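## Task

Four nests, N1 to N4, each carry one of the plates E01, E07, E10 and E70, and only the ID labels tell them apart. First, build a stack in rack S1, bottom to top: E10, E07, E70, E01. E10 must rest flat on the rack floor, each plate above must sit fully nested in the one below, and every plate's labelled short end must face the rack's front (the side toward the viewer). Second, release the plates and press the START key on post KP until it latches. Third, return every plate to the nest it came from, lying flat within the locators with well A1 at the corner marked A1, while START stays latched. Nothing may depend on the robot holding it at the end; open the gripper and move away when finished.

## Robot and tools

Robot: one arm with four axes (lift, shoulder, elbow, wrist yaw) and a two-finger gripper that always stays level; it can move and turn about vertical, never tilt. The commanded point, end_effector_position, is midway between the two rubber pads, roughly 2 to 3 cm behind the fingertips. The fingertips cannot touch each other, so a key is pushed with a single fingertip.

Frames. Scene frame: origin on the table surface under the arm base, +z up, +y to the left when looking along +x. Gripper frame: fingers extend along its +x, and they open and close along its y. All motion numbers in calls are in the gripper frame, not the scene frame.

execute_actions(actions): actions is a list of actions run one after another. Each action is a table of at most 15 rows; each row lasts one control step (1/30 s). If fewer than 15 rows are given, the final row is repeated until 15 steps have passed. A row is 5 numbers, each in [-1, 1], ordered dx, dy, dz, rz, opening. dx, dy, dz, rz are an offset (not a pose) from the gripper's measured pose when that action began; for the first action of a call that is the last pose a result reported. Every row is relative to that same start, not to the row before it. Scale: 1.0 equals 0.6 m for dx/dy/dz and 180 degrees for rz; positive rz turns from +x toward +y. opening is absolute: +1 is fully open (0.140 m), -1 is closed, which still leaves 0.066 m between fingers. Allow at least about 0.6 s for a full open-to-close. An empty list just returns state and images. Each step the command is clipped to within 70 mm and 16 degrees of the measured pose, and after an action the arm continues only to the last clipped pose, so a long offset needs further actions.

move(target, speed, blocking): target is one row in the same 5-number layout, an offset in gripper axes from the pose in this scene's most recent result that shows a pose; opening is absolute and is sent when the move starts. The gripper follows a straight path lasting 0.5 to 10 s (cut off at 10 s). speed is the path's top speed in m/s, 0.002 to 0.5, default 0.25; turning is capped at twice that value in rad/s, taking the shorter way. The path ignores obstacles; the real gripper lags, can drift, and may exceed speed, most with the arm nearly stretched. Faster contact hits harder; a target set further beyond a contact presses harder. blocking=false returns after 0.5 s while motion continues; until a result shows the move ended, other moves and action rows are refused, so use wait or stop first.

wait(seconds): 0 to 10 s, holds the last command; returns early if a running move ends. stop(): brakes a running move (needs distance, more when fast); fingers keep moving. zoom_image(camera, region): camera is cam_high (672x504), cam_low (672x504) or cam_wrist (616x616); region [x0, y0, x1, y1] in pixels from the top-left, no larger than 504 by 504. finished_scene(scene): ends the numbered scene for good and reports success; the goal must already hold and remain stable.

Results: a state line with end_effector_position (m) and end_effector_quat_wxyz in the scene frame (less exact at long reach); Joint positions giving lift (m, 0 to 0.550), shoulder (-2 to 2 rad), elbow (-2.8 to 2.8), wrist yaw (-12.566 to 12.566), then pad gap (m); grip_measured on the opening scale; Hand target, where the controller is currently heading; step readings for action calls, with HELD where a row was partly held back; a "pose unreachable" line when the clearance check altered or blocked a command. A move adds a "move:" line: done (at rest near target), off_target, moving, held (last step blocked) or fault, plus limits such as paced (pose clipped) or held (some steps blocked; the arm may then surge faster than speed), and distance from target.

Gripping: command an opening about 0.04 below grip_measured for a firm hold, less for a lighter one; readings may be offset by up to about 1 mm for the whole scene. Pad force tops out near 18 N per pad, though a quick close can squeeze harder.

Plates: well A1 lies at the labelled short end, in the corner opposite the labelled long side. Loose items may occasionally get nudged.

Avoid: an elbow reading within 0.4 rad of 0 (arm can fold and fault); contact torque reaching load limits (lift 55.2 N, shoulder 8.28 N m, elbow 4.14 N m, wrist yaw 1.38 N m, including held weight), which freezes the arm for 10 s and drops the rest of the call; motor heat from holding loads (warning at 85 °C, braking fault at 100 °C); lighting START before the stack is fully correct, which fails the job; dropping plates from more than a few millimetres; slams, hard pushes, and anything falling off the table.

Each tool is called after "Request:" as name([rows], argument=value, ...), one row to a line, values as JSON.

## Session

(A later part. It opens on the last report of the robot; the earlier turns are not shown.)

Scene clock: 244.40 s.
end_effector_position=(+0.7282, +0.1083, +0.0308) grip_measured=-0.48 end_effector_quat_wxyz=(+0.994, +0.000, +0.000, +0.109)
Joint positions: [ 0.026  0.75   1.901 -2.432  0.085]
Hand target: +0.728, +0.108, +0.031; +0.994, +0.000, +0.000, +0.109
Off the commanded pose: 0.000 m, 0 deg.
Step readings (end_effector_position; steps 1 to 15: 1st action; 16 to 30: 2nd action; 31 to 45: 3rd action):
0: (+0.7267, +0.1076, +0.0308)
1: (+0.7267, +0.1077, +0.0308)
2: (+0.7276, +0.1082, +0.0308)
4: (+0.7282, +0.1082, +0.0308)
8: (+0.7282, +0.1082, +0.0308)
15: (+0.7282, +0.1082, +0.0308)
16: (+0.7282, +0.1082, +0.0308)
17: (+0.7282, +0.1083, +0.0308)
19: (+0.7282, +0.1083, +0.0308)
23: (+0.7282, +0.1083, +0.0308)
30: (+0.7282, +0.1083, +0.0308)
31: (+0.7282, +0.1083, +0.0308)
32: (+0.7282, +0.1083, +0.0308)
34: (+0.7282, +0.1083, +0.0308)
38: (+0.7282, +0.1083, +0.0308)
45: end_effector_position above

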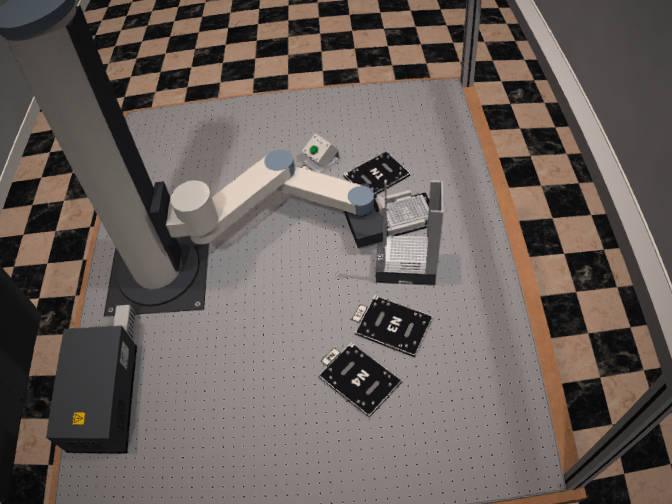

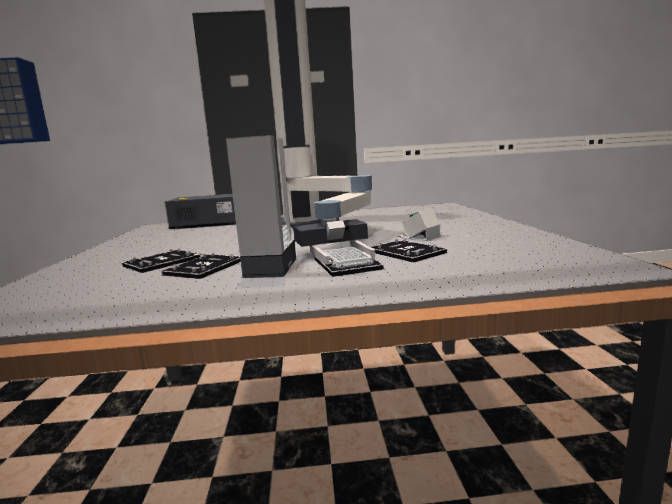

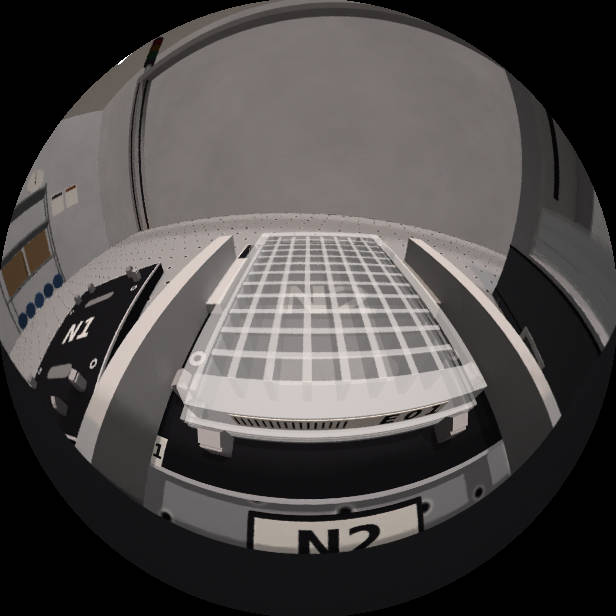

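Request:
move(target=[0,0,-0.337,0,-0.54], speed=0.15)

Request:
move(target=[0,0,-0.01,0,-0.54], speed=0.015)

Request:
execute_actions([
  [[0,0,0,0,0.1]],
])

Request:
move(target=[-0.28,0,0,0,0.1])

Request:
zoom_image(camera="cam_wrist", region=[255, 190, 375, 290])

Request:
move(target=[-0.213,0.458,0,0.31,0.1])

Request:
zoom_image(camera="cam_high", region=[360, 210, 460, 290])

Scene clock: 264.43 s.
end_effector_position=(+0.7129, -0.0785, +0.1177) grip_measured=-0.48 end_effector_quat_wxyz=(+0.997, +0.000, +0.000, -0.072)
Joint positions: [ 0.113  0.477  1.772 -2.392  0.085]
Hand target: +0.713, -0.078, +0.118; +0.997, +0.000, +0.000, -0.072
Off the commanded pose: 0.000 m, 0 deg.
move: done

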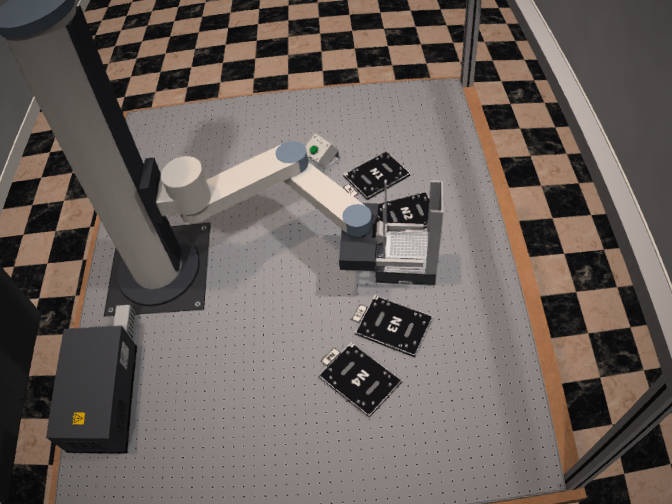

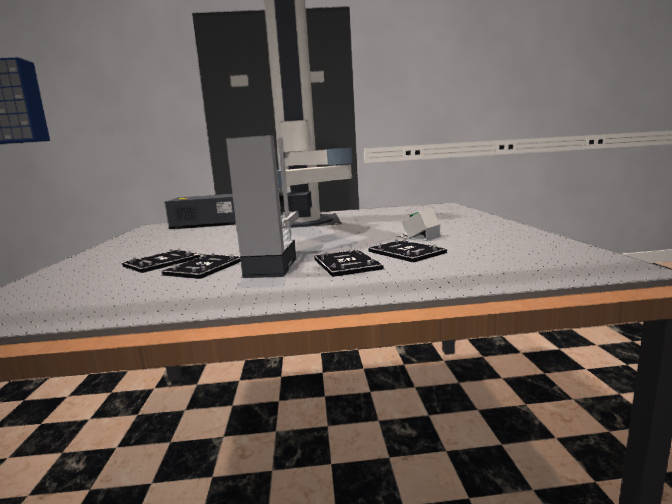

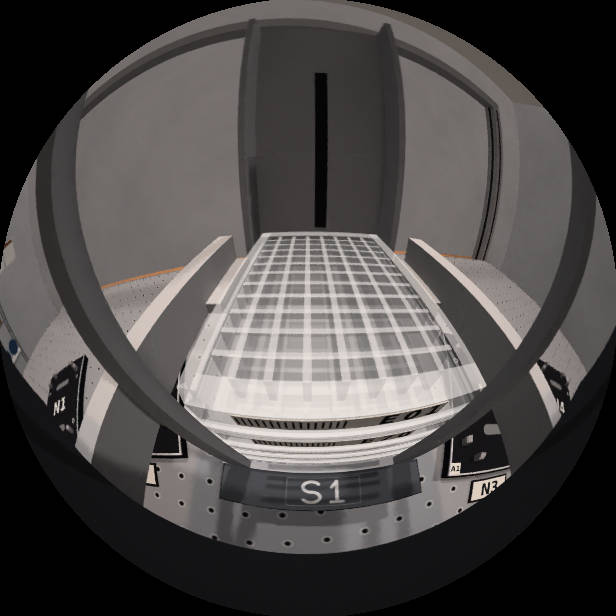

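Scene clock: 265.13 s.
end_effector_position=(+0.7129, -0.0785, +0.1117) grip_measured=-0.48 end_effector_quat_wxyz=(+0.997, +0.000, +0.000, -0.072)
Joint positions: [ 0.107  0.477  1.772 -2.393  0.085]
Hand target: +0.713, -0.078, +0.112; +0.997, +0.000, +0.000, -0.072
Off the commanded pose: 0.000 m, 0 deg.
move: done

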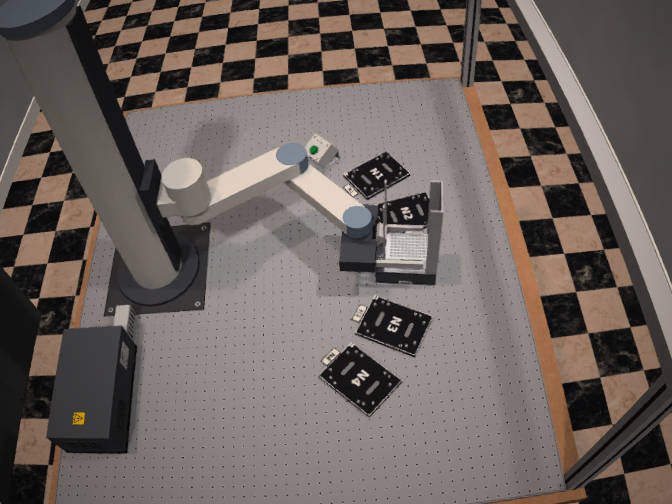

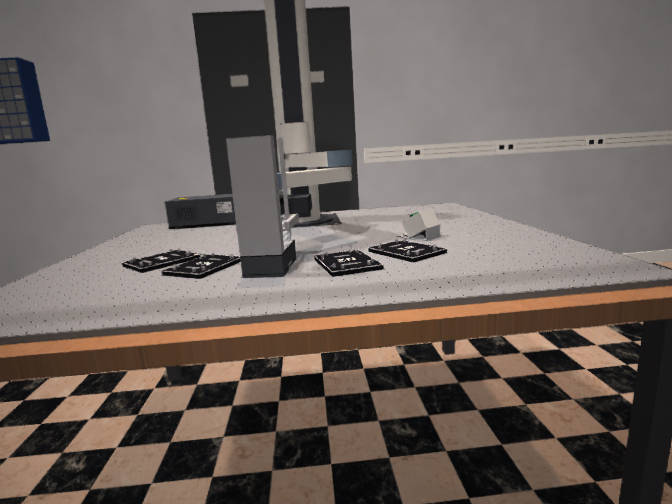

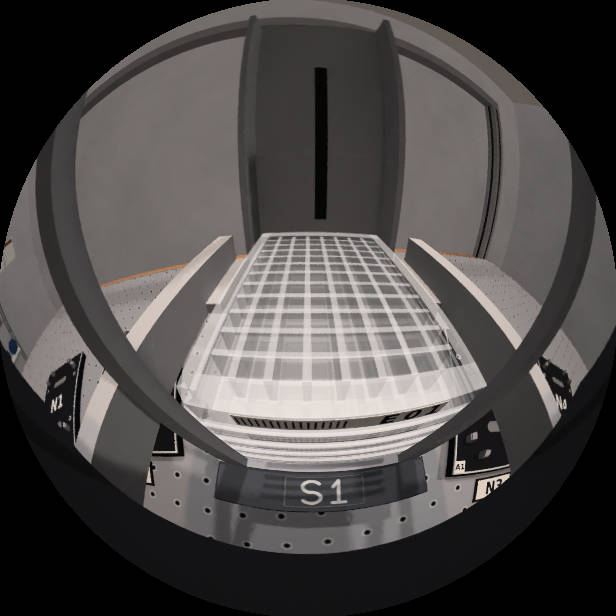

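Scene clock: 265.63 s.
end_effector_position=(+0.7129, -0.0785, +0.1117) grip_measured=+0.10 end_effector_quat_wxyz=(+0.997, +0.000, +0.000, -0.072)
Joint positions: [ 0.107  0.477  1.772 -2.393  0.107]
Hand target: +0.713, -0.078, +0.112; +0.997, +0.000, +0.000, -0.072
Off the commanded pose: 0.000 m, 0 deg.
Step readings (end_effector_position):
0: (+0.7129, -0.0785, +0.1117)
1: (+0.7129, -0.0785, +0.1117)
2: (+0.7129, -0.0785, +0.1117)
4: (+0.7129, -0.0785, +0.1117)
8: (+0.7129, -0.0785, +0.1117)
15: end_effector_position above

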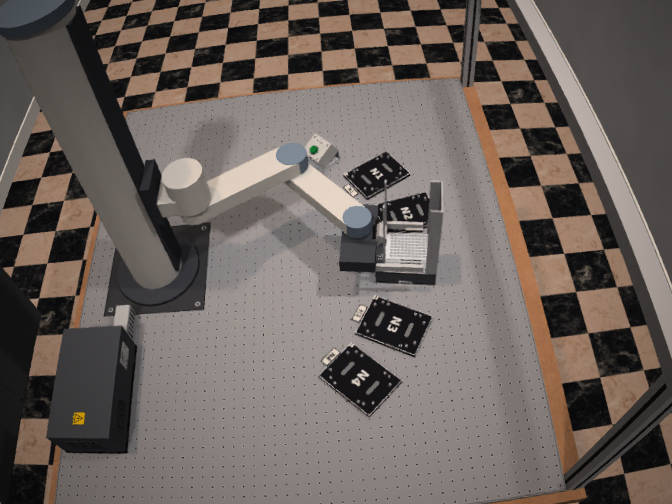

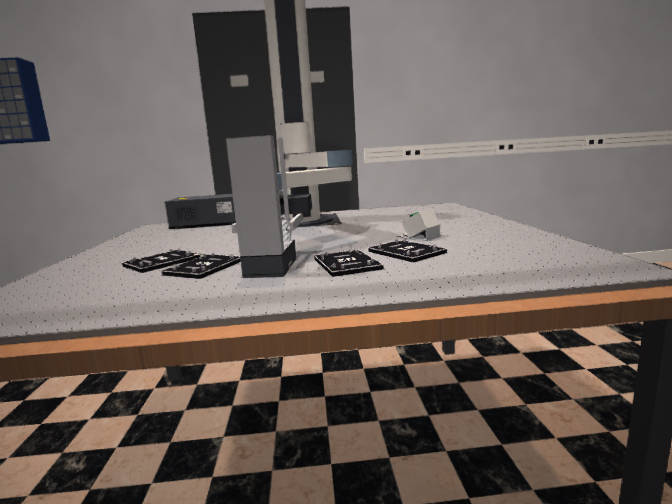

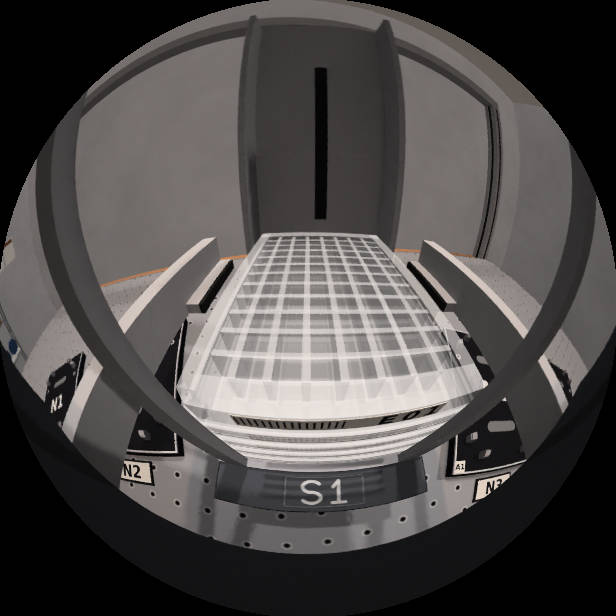

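Scene clock: 266.73 s.
end_effector_position=(+0.5466, -0.0544, +0.1117) grip_measured=+0.10 end_effector_quat_wxyz=(+0.997, +0.000, +0.000, -0.072)
Joint positions: [ 0.107  0.808  0.929 -1.881  0.107]
Hand target: +0.547, -0.054, +0.112; +0.997, +0.000, +0.000, -0.072
Off the commanded pose: 0.000 m, 0 deg.
move: done

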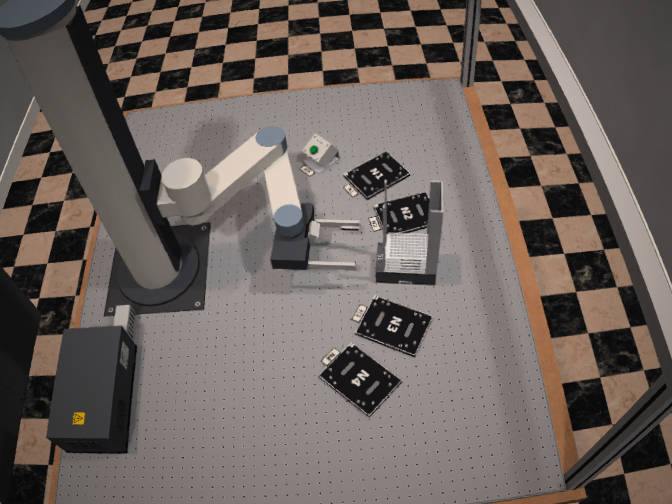

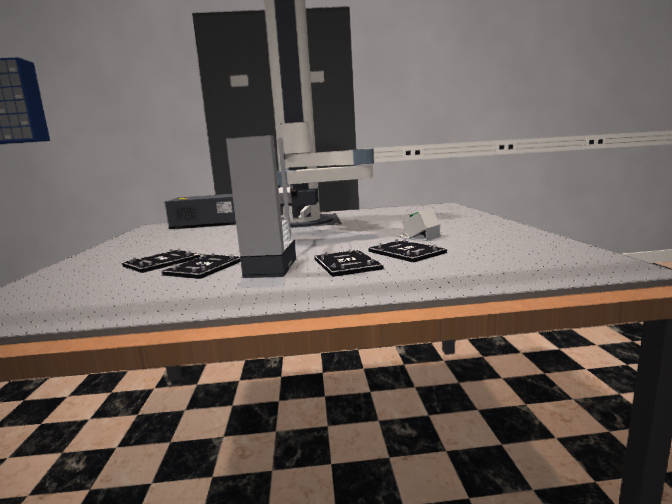

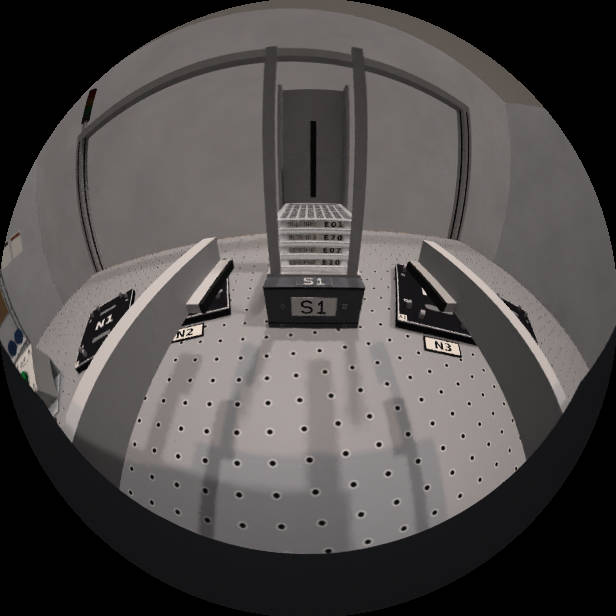

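Region (255, 190, 375, 290) of cam_wrist's 616x616 image, scaled by 4.200, with more detail than that image has.

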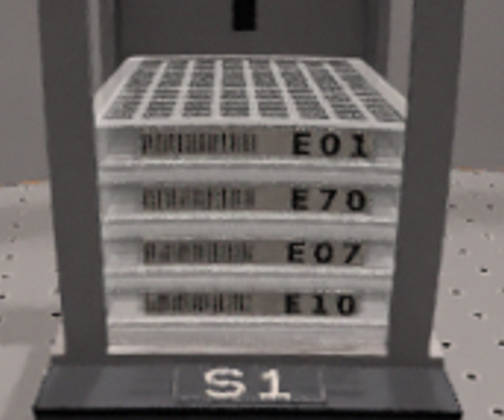

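Scene clock: 269.03 s.
end_effector_position=(+0.4596, +0.2361, +0.1117) grip_measured=+0.10 end_effector_quat_wxyz=(+0.915, +0.000, +0.000, +0.403)
Joint positions: [ 0.107  1.568  0.913 -1.65   0.107]
Hand target: +0.460, +0.236, +0.112; +0.915, +0.000, +0.000, +0.403
Off the commanded pose: 0.000 m, 0 deg.
move: done

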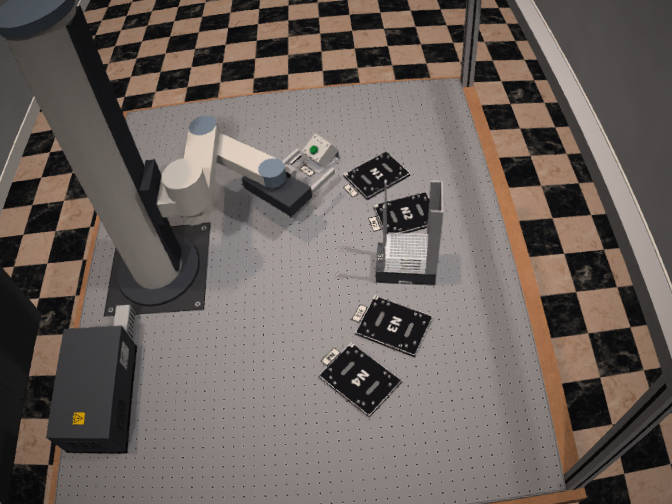

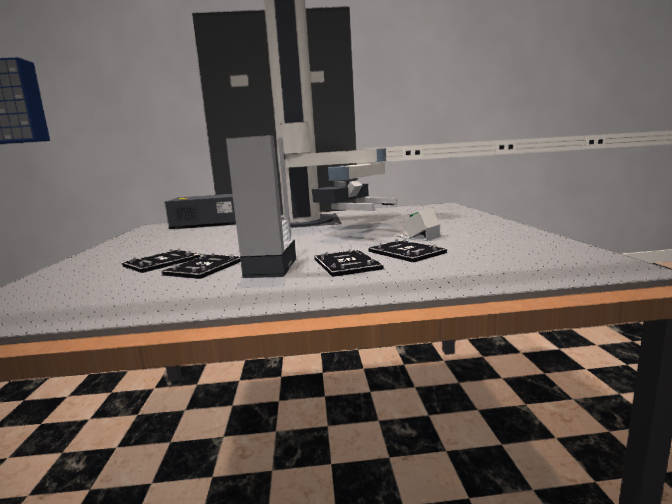

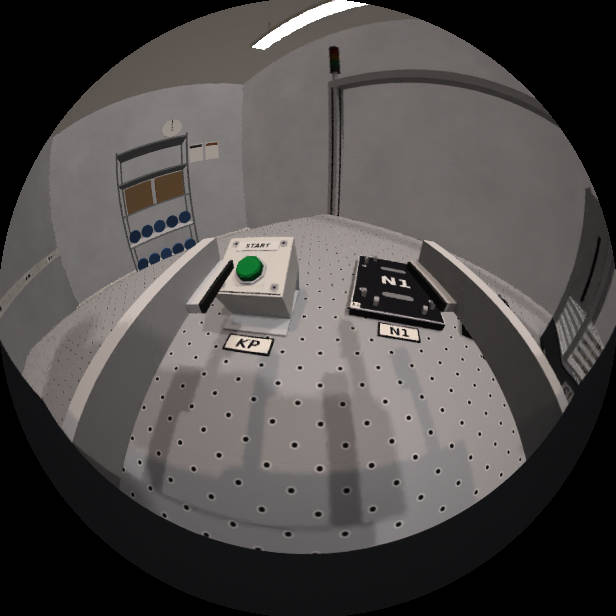

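Region (360, 210, 460, 290) of cam_high's 672x504 image, scaled by 5.040, with more detail than that image has; it fills the top 403 rows of this view, and the rest is white.

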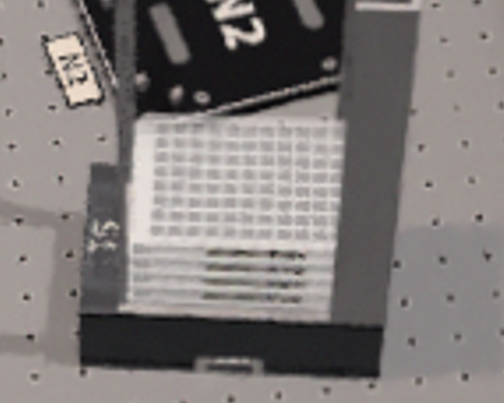

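Good. Approach the key.

Request:
move(target=[0.05,0,-0.04,0,0.1], speed=0.08)

Request:
zoom_image(camera="cam_high", region=[270, 120, 360, 190])

Request:
zoom_image(camera="cam_low", region=[360, 185, 450, 245])

Scene clock: 275.40 s.
end_effector_position=(+0.4797, +0.2584, +0.0876) grip_measured=+0.10 end_effector_quat_wxyz=(+0.915, +0.000, +0.000, +0.404)
Joint positions: [ 0.083  1.551  1.043 -1.763  0.107]
Hand target: +0.480, +0.258, +0.088; +0.915, +0.000, +0.000, +0.403
Off the commanded pose: 0.000 m, 0 deg.
move: done

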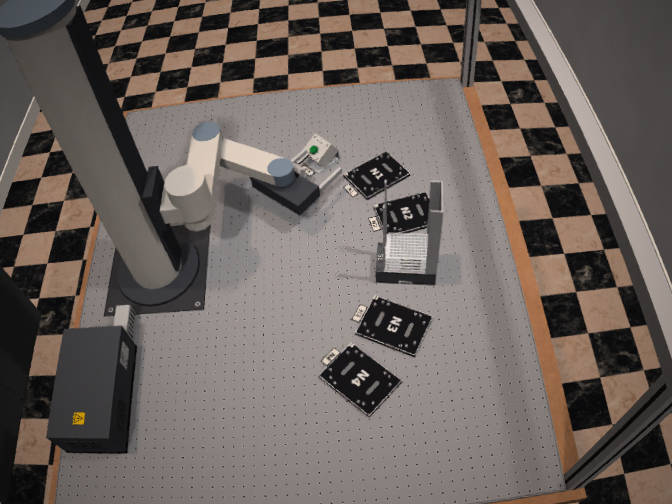

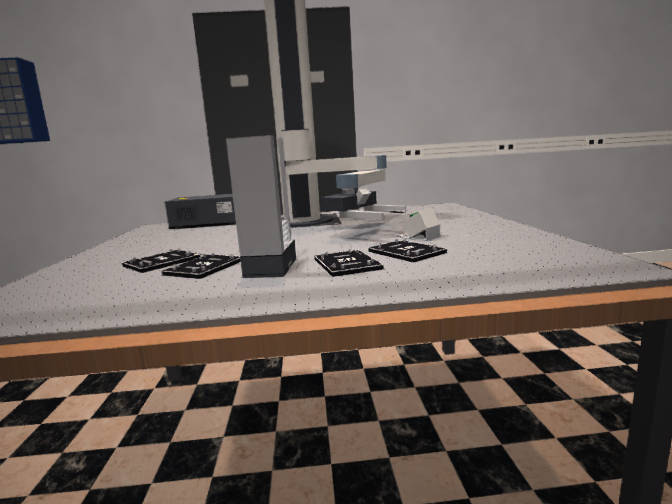

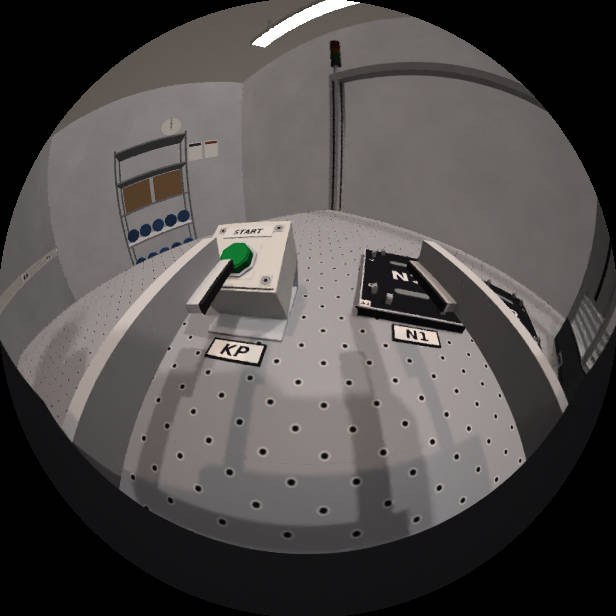

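Region (270, 120, 360, 190) of cam_high's 672x504 image, scaled by 5.600, with more detail than that image has.

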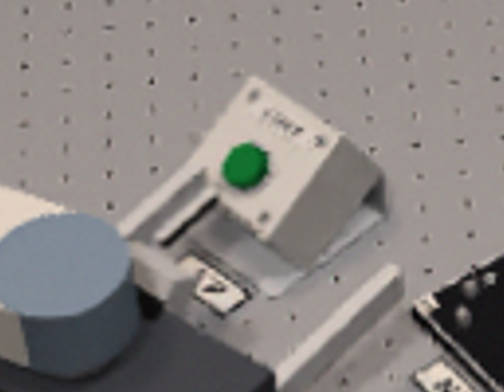

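Region (360, 185, 450, 245) of cam_low's 672x504 image, scaled by 5.600, with more detail than that image has.

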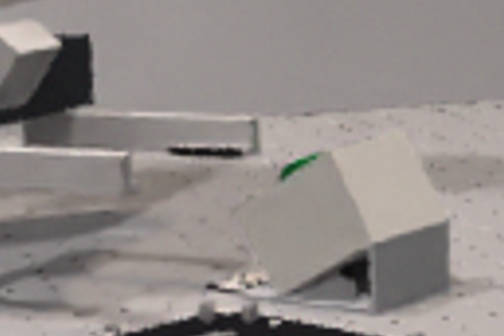

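Forward ~27 mm, then step down.

Request:
move(target=[0.045,0,0,0,0.1], speed=0.04)

Request:
zoom_image(camera="cam_high", region=[270, 120, 360, 190])

Request:
zoom_image(camera="cam_low", region=[360, 185, 450, 245])

Scene clock: 280.67 s.
end_effector_position=(+0.4979, +0.2785, +0.0876) grip_measured=+0.10 end_effector_quat_wxyz=(+0.915, +0.000, +0.000, +0.404)
Joint positions: [ 0.083  1.526  1.164 -1.858  0.107]
Hand target: +0.498, +0.278, +0.088; +0.915, +0.000, +0.000, +0.404
Off the commanded pose: 0.000 m, 0 deg.
move: done

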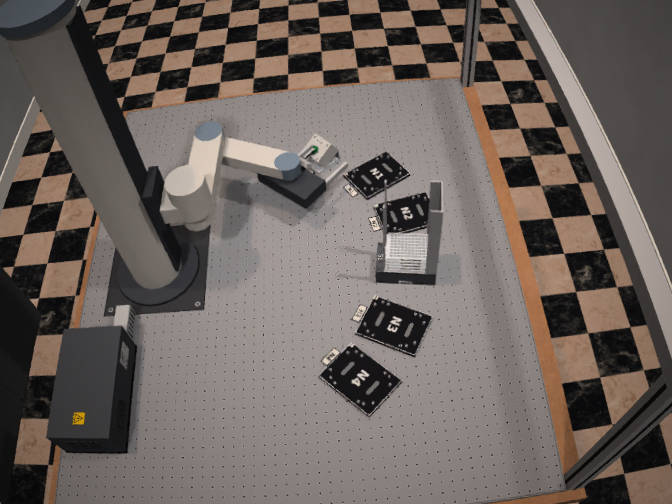

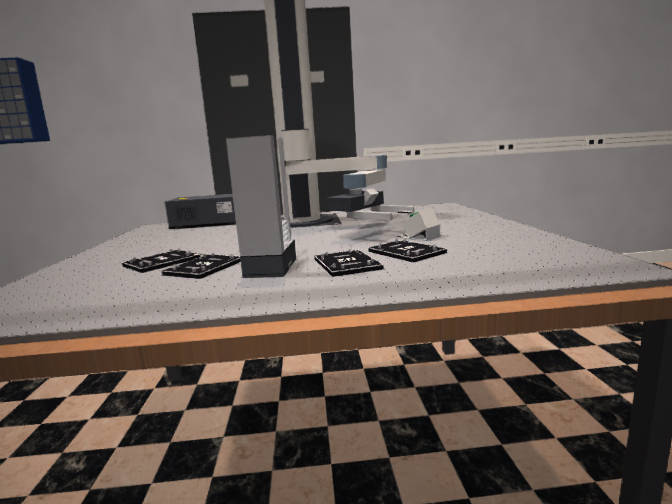

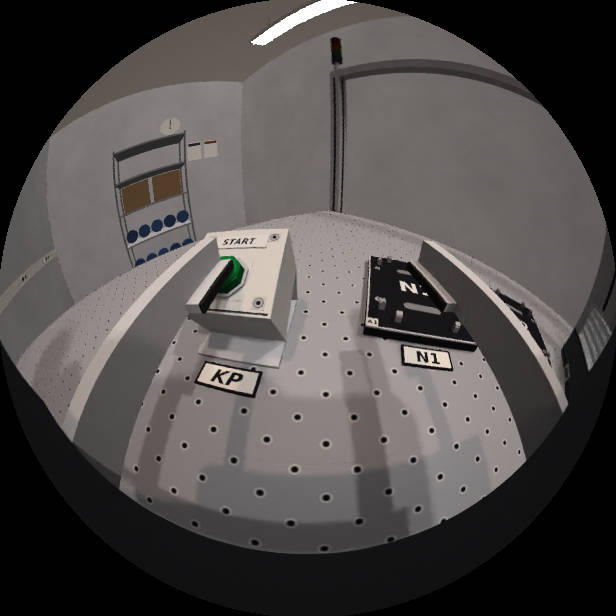

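Region (270, 120, 360, 190) of cam_high's 672x504 image, scaled by 5.600, with more detail than that image has.

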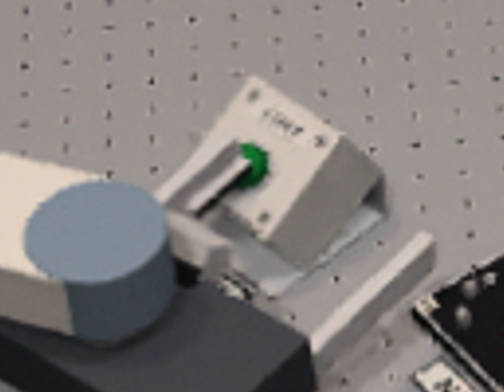

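Region (360, 185, 450, 245) of cam_low's 672x504 image, scaled by 5.600, with more detail than that image has.

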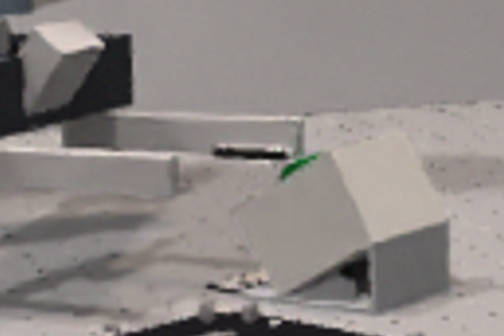

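Request:
execute_actions([
  [[0.001,0,-0.002,0,0.1]],
  [[0.001,0,-0.002,0,0.1]],
  [[0.001,0,-0.002,0,0.1]],
  [[0.001,0,-0.002,0,0.1]],
  [[0.001,0,-0.002,0,0.1]],
  [[0.001,0,-0.002,0,0.1]],
  [[0.001,0,-0.002,0,0.1]],
  [[0.001,0,-0.002,0,0.1]],
])

Scene clock: 287.83 s.
end_effector_position=(+0.5008, +0.2815, +0.0790) grip_measured=+0.10 end_effector_quat_wxyz=(+0.915, +0.000, +0.000, +0.404)
Joint positions: [ 0.074  1.521  1.184 -1.873  0.107]
Hand target: +0.501, +0.282, +0.079; +0.915, +0.000, +0.000, +0.404
Off the commanded pose: 0.000 m, 0 deg.
Step readings (end_effector_position; steps 1 to 15: 1st action; 16 to 30: 2nd action; 31 to 45: 3rd action; 46 to 60: 4th action; 61 to 75: 5th action; 76 to 90: 6th action; 91 to 105: 7th action; 106 to 120: 8th action):
0: (+0.4979, +0.2784, +0.0876)
1: (+0.4979, +0.2784, +0.0876)
2: (+0.4981, +0.2787, +0.0869)
4: (+0.4982, +0.2790, +0.0864)
8: (+0.4982, +0.2790, +0.0864)
15: (+0.4982, +0.2790, +0.0864)
16: (+0.4982, +0.2790, +0.0864)
17: (+0.4984, +0.2793, +0.0857)
19: (+0.4985, +0.2795, +0.0851)
23: (+0.4985, +0.2795, +0.0852)
30: (+0.4985, +0.2795, +0.0852)
31: (+0.4985, +0.2795, +0.0852)
32: (+0.4987, +0.2798, +0.0845)
34: (+0.4989, +0.2799, +0.0840)
38: (+0.4989, +0.2799, +0.0840)
45: (+0.4989, +0.2799, +0.0840)
46: (+0.4989, +0.2799, +0.0840)
47: (+0.4991, +0.2801, +0.0834)
49: (+0.4993, +0.2802, +0.0830)
53: (+0.4993, +0.2802, +0.0830)
60: (+0.4993, +0.2802, +0.0830)
61: (+0.4993, +0.2802, +0.0830)
62: (+0.4995, +0.2804, +0.0823)
64: (+0.4996, +0.2806, +0.0819)
68: (+0.4996, +0.2806, +0.0819)
75: (+0.4996, +0.2806, +0.0819)
76: (+0.4996, +0.2806, +0.0819)
77: (+0.4999, +0.2808, +0.0813)
79: (+0.5000, +0.2809, +0.0808)
83: (+0.5000, +0.2809, +0.0809)
90: (+0.5000, +0.2809, +0.0809)
91: (+0.5000, +0.2809, +0.0809)
92: (+0.5003, +0.2811, +0.0803)
94: (+0.5004, +0.2812, +0.0798)
98: (+0.5004, +0.2812, +0.0798)
105: (+0.5004, +0.2812, +0.0798)
106: (+0.5004, +0.2813, +0.0798)
107: (+0.5006, +0.2815, +0.0792)
109: (+0.5008, +0.2815, +0.0790)
113: (+0.5008, +0.2815, +0.0790)
120: end_effector_position above

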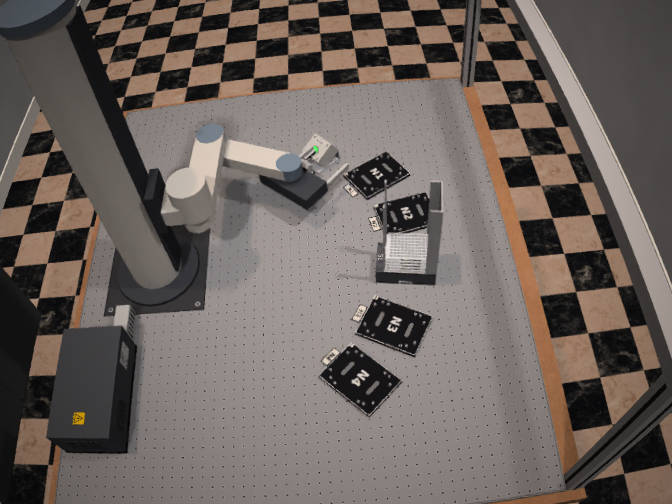

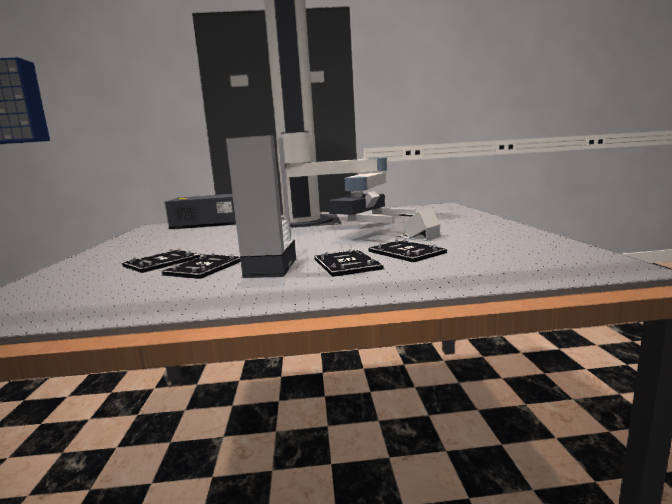

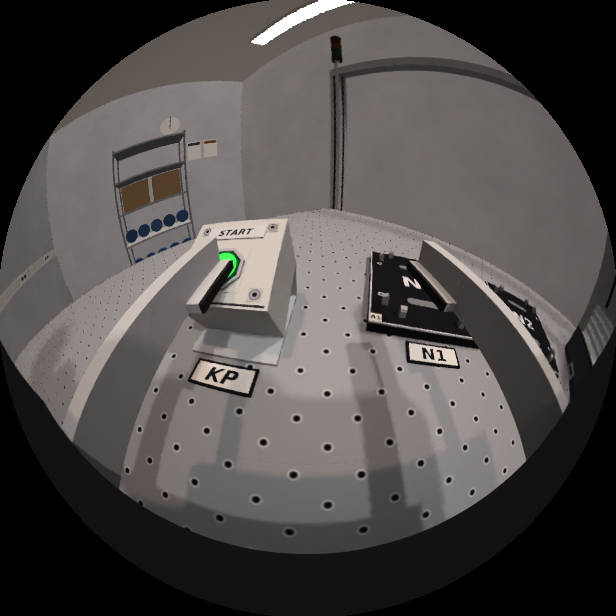

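Request:
move(target=[-0.05,0,0.054,0,0.1], speed=0.1)

Scene clock: 290.17 s.
end_effector_position=(+0.4806, +0.2593, +0.1114) grip_measured=+0.10 end_effector_quat_wxyz=(+0.915, +0.000, +0.000, +0.404)
Joint positions: [ 0.106  1.55   1.048 -1.768  0.107]
Hand target: +0.481, +0.259, +0.111; +0.915, +0.000, +0.000, +0.404
Off the commanded pose: 0.000 m, 0 deg.
move: done

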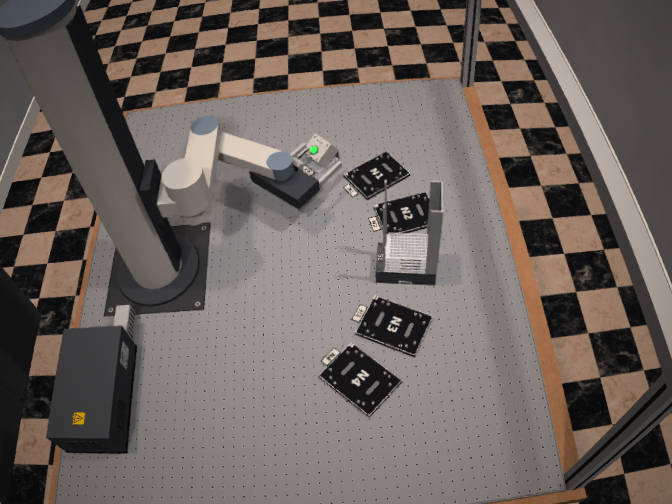

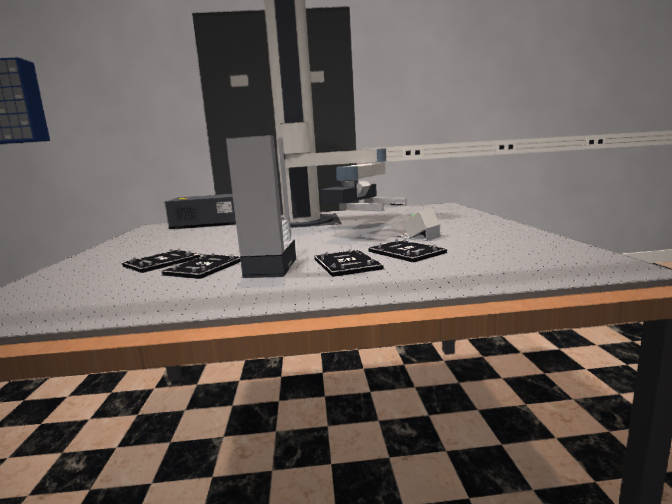

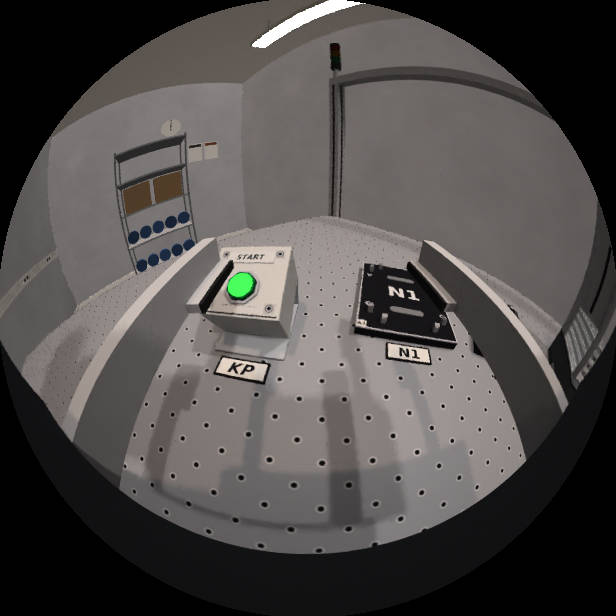

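Request:
move(target=[-0.3121,-0.4338,-0.0005,-0.31,0.1])

Request:
move(target=[0.28,0,0,0,0.1])

Scene clock: 296.13 s.
end_effector_position=(+0.5464, -0.0546, +0.1111) grip_measured=+0.10 end_effector_quat_wxyz=(+0.997, +0.000, +0.000, -0.072)
Joint positions: [ 0.106  0.807  0.928 -1.878  0.107]
Hand target: +0.546, -0.055, +0.111; +0.997, +0.000, +0.000, -0.071
Off the commanded pose: 0.000 m, 0 deg.
move: done

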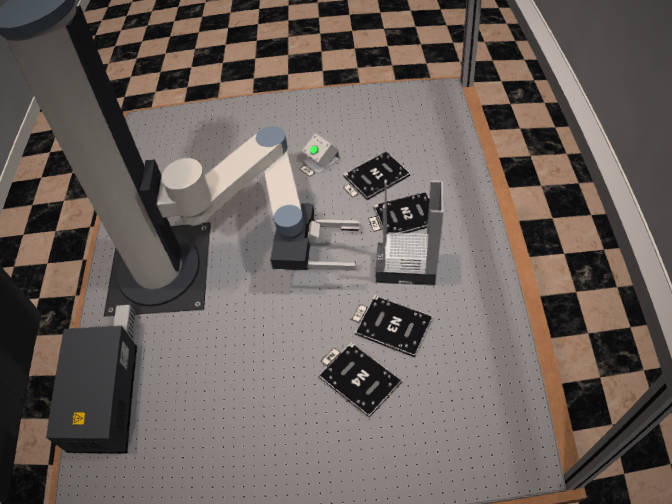

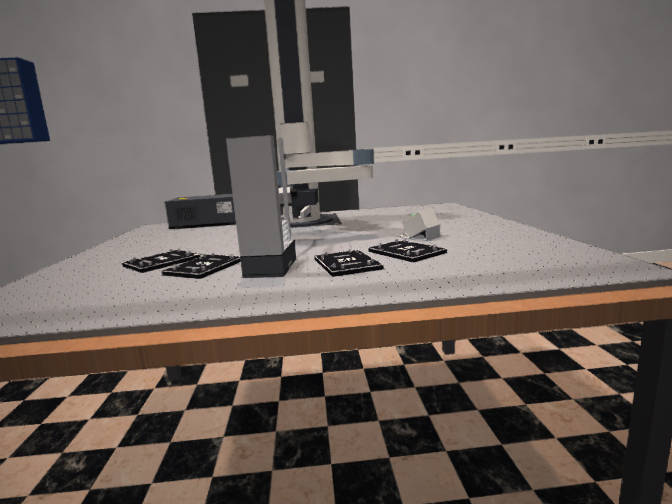

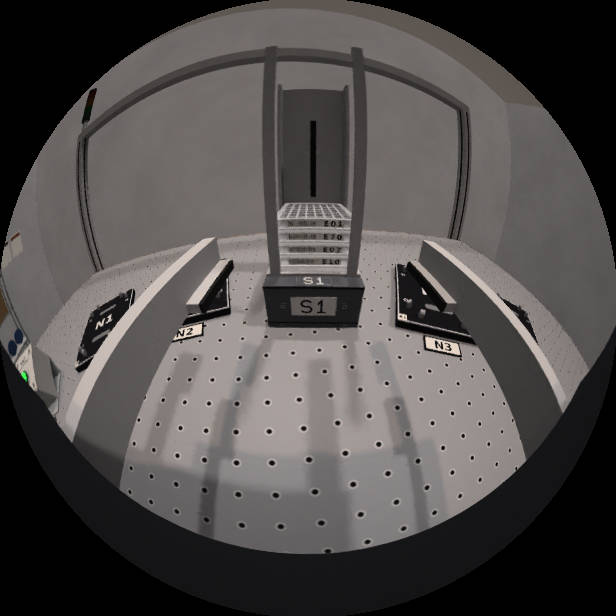

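Scene clock: 297.27 s.
end_effector_position=(+0.7127, -0.0787, +0.1111) grip_measured=+0.10 end_effector_quat_wxyz=(+0.997, +0.000, +0.000, -0.071)
Joint positions: [ 0.106  0.476  1.771 -2.39   0.107]
Hand target: +0.713, -0.079, +0.111; +0.997, +0.000, +0.000, -0.072
Off the commanded pose: 0.000 m, 0 deg.
move: done

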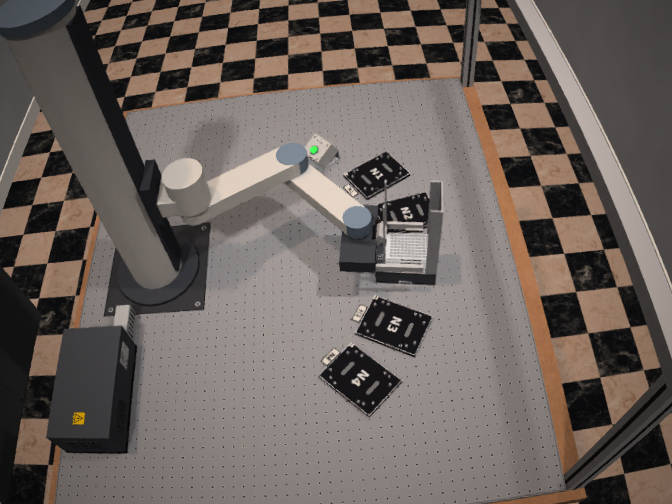

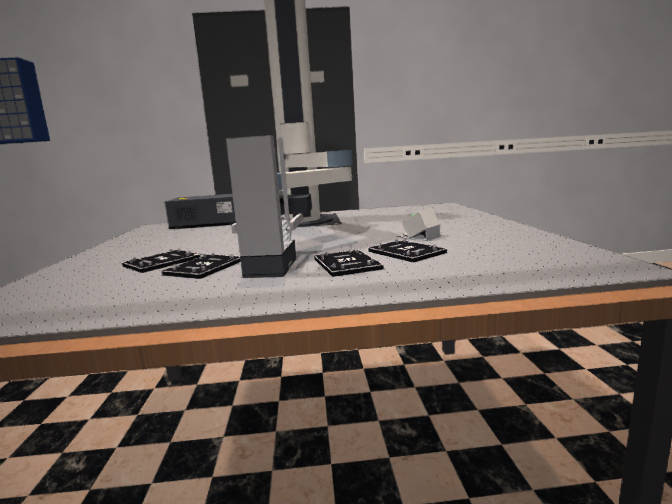

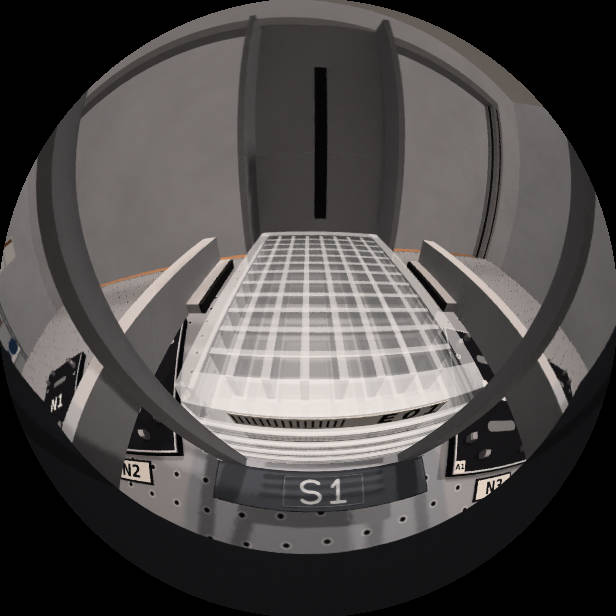

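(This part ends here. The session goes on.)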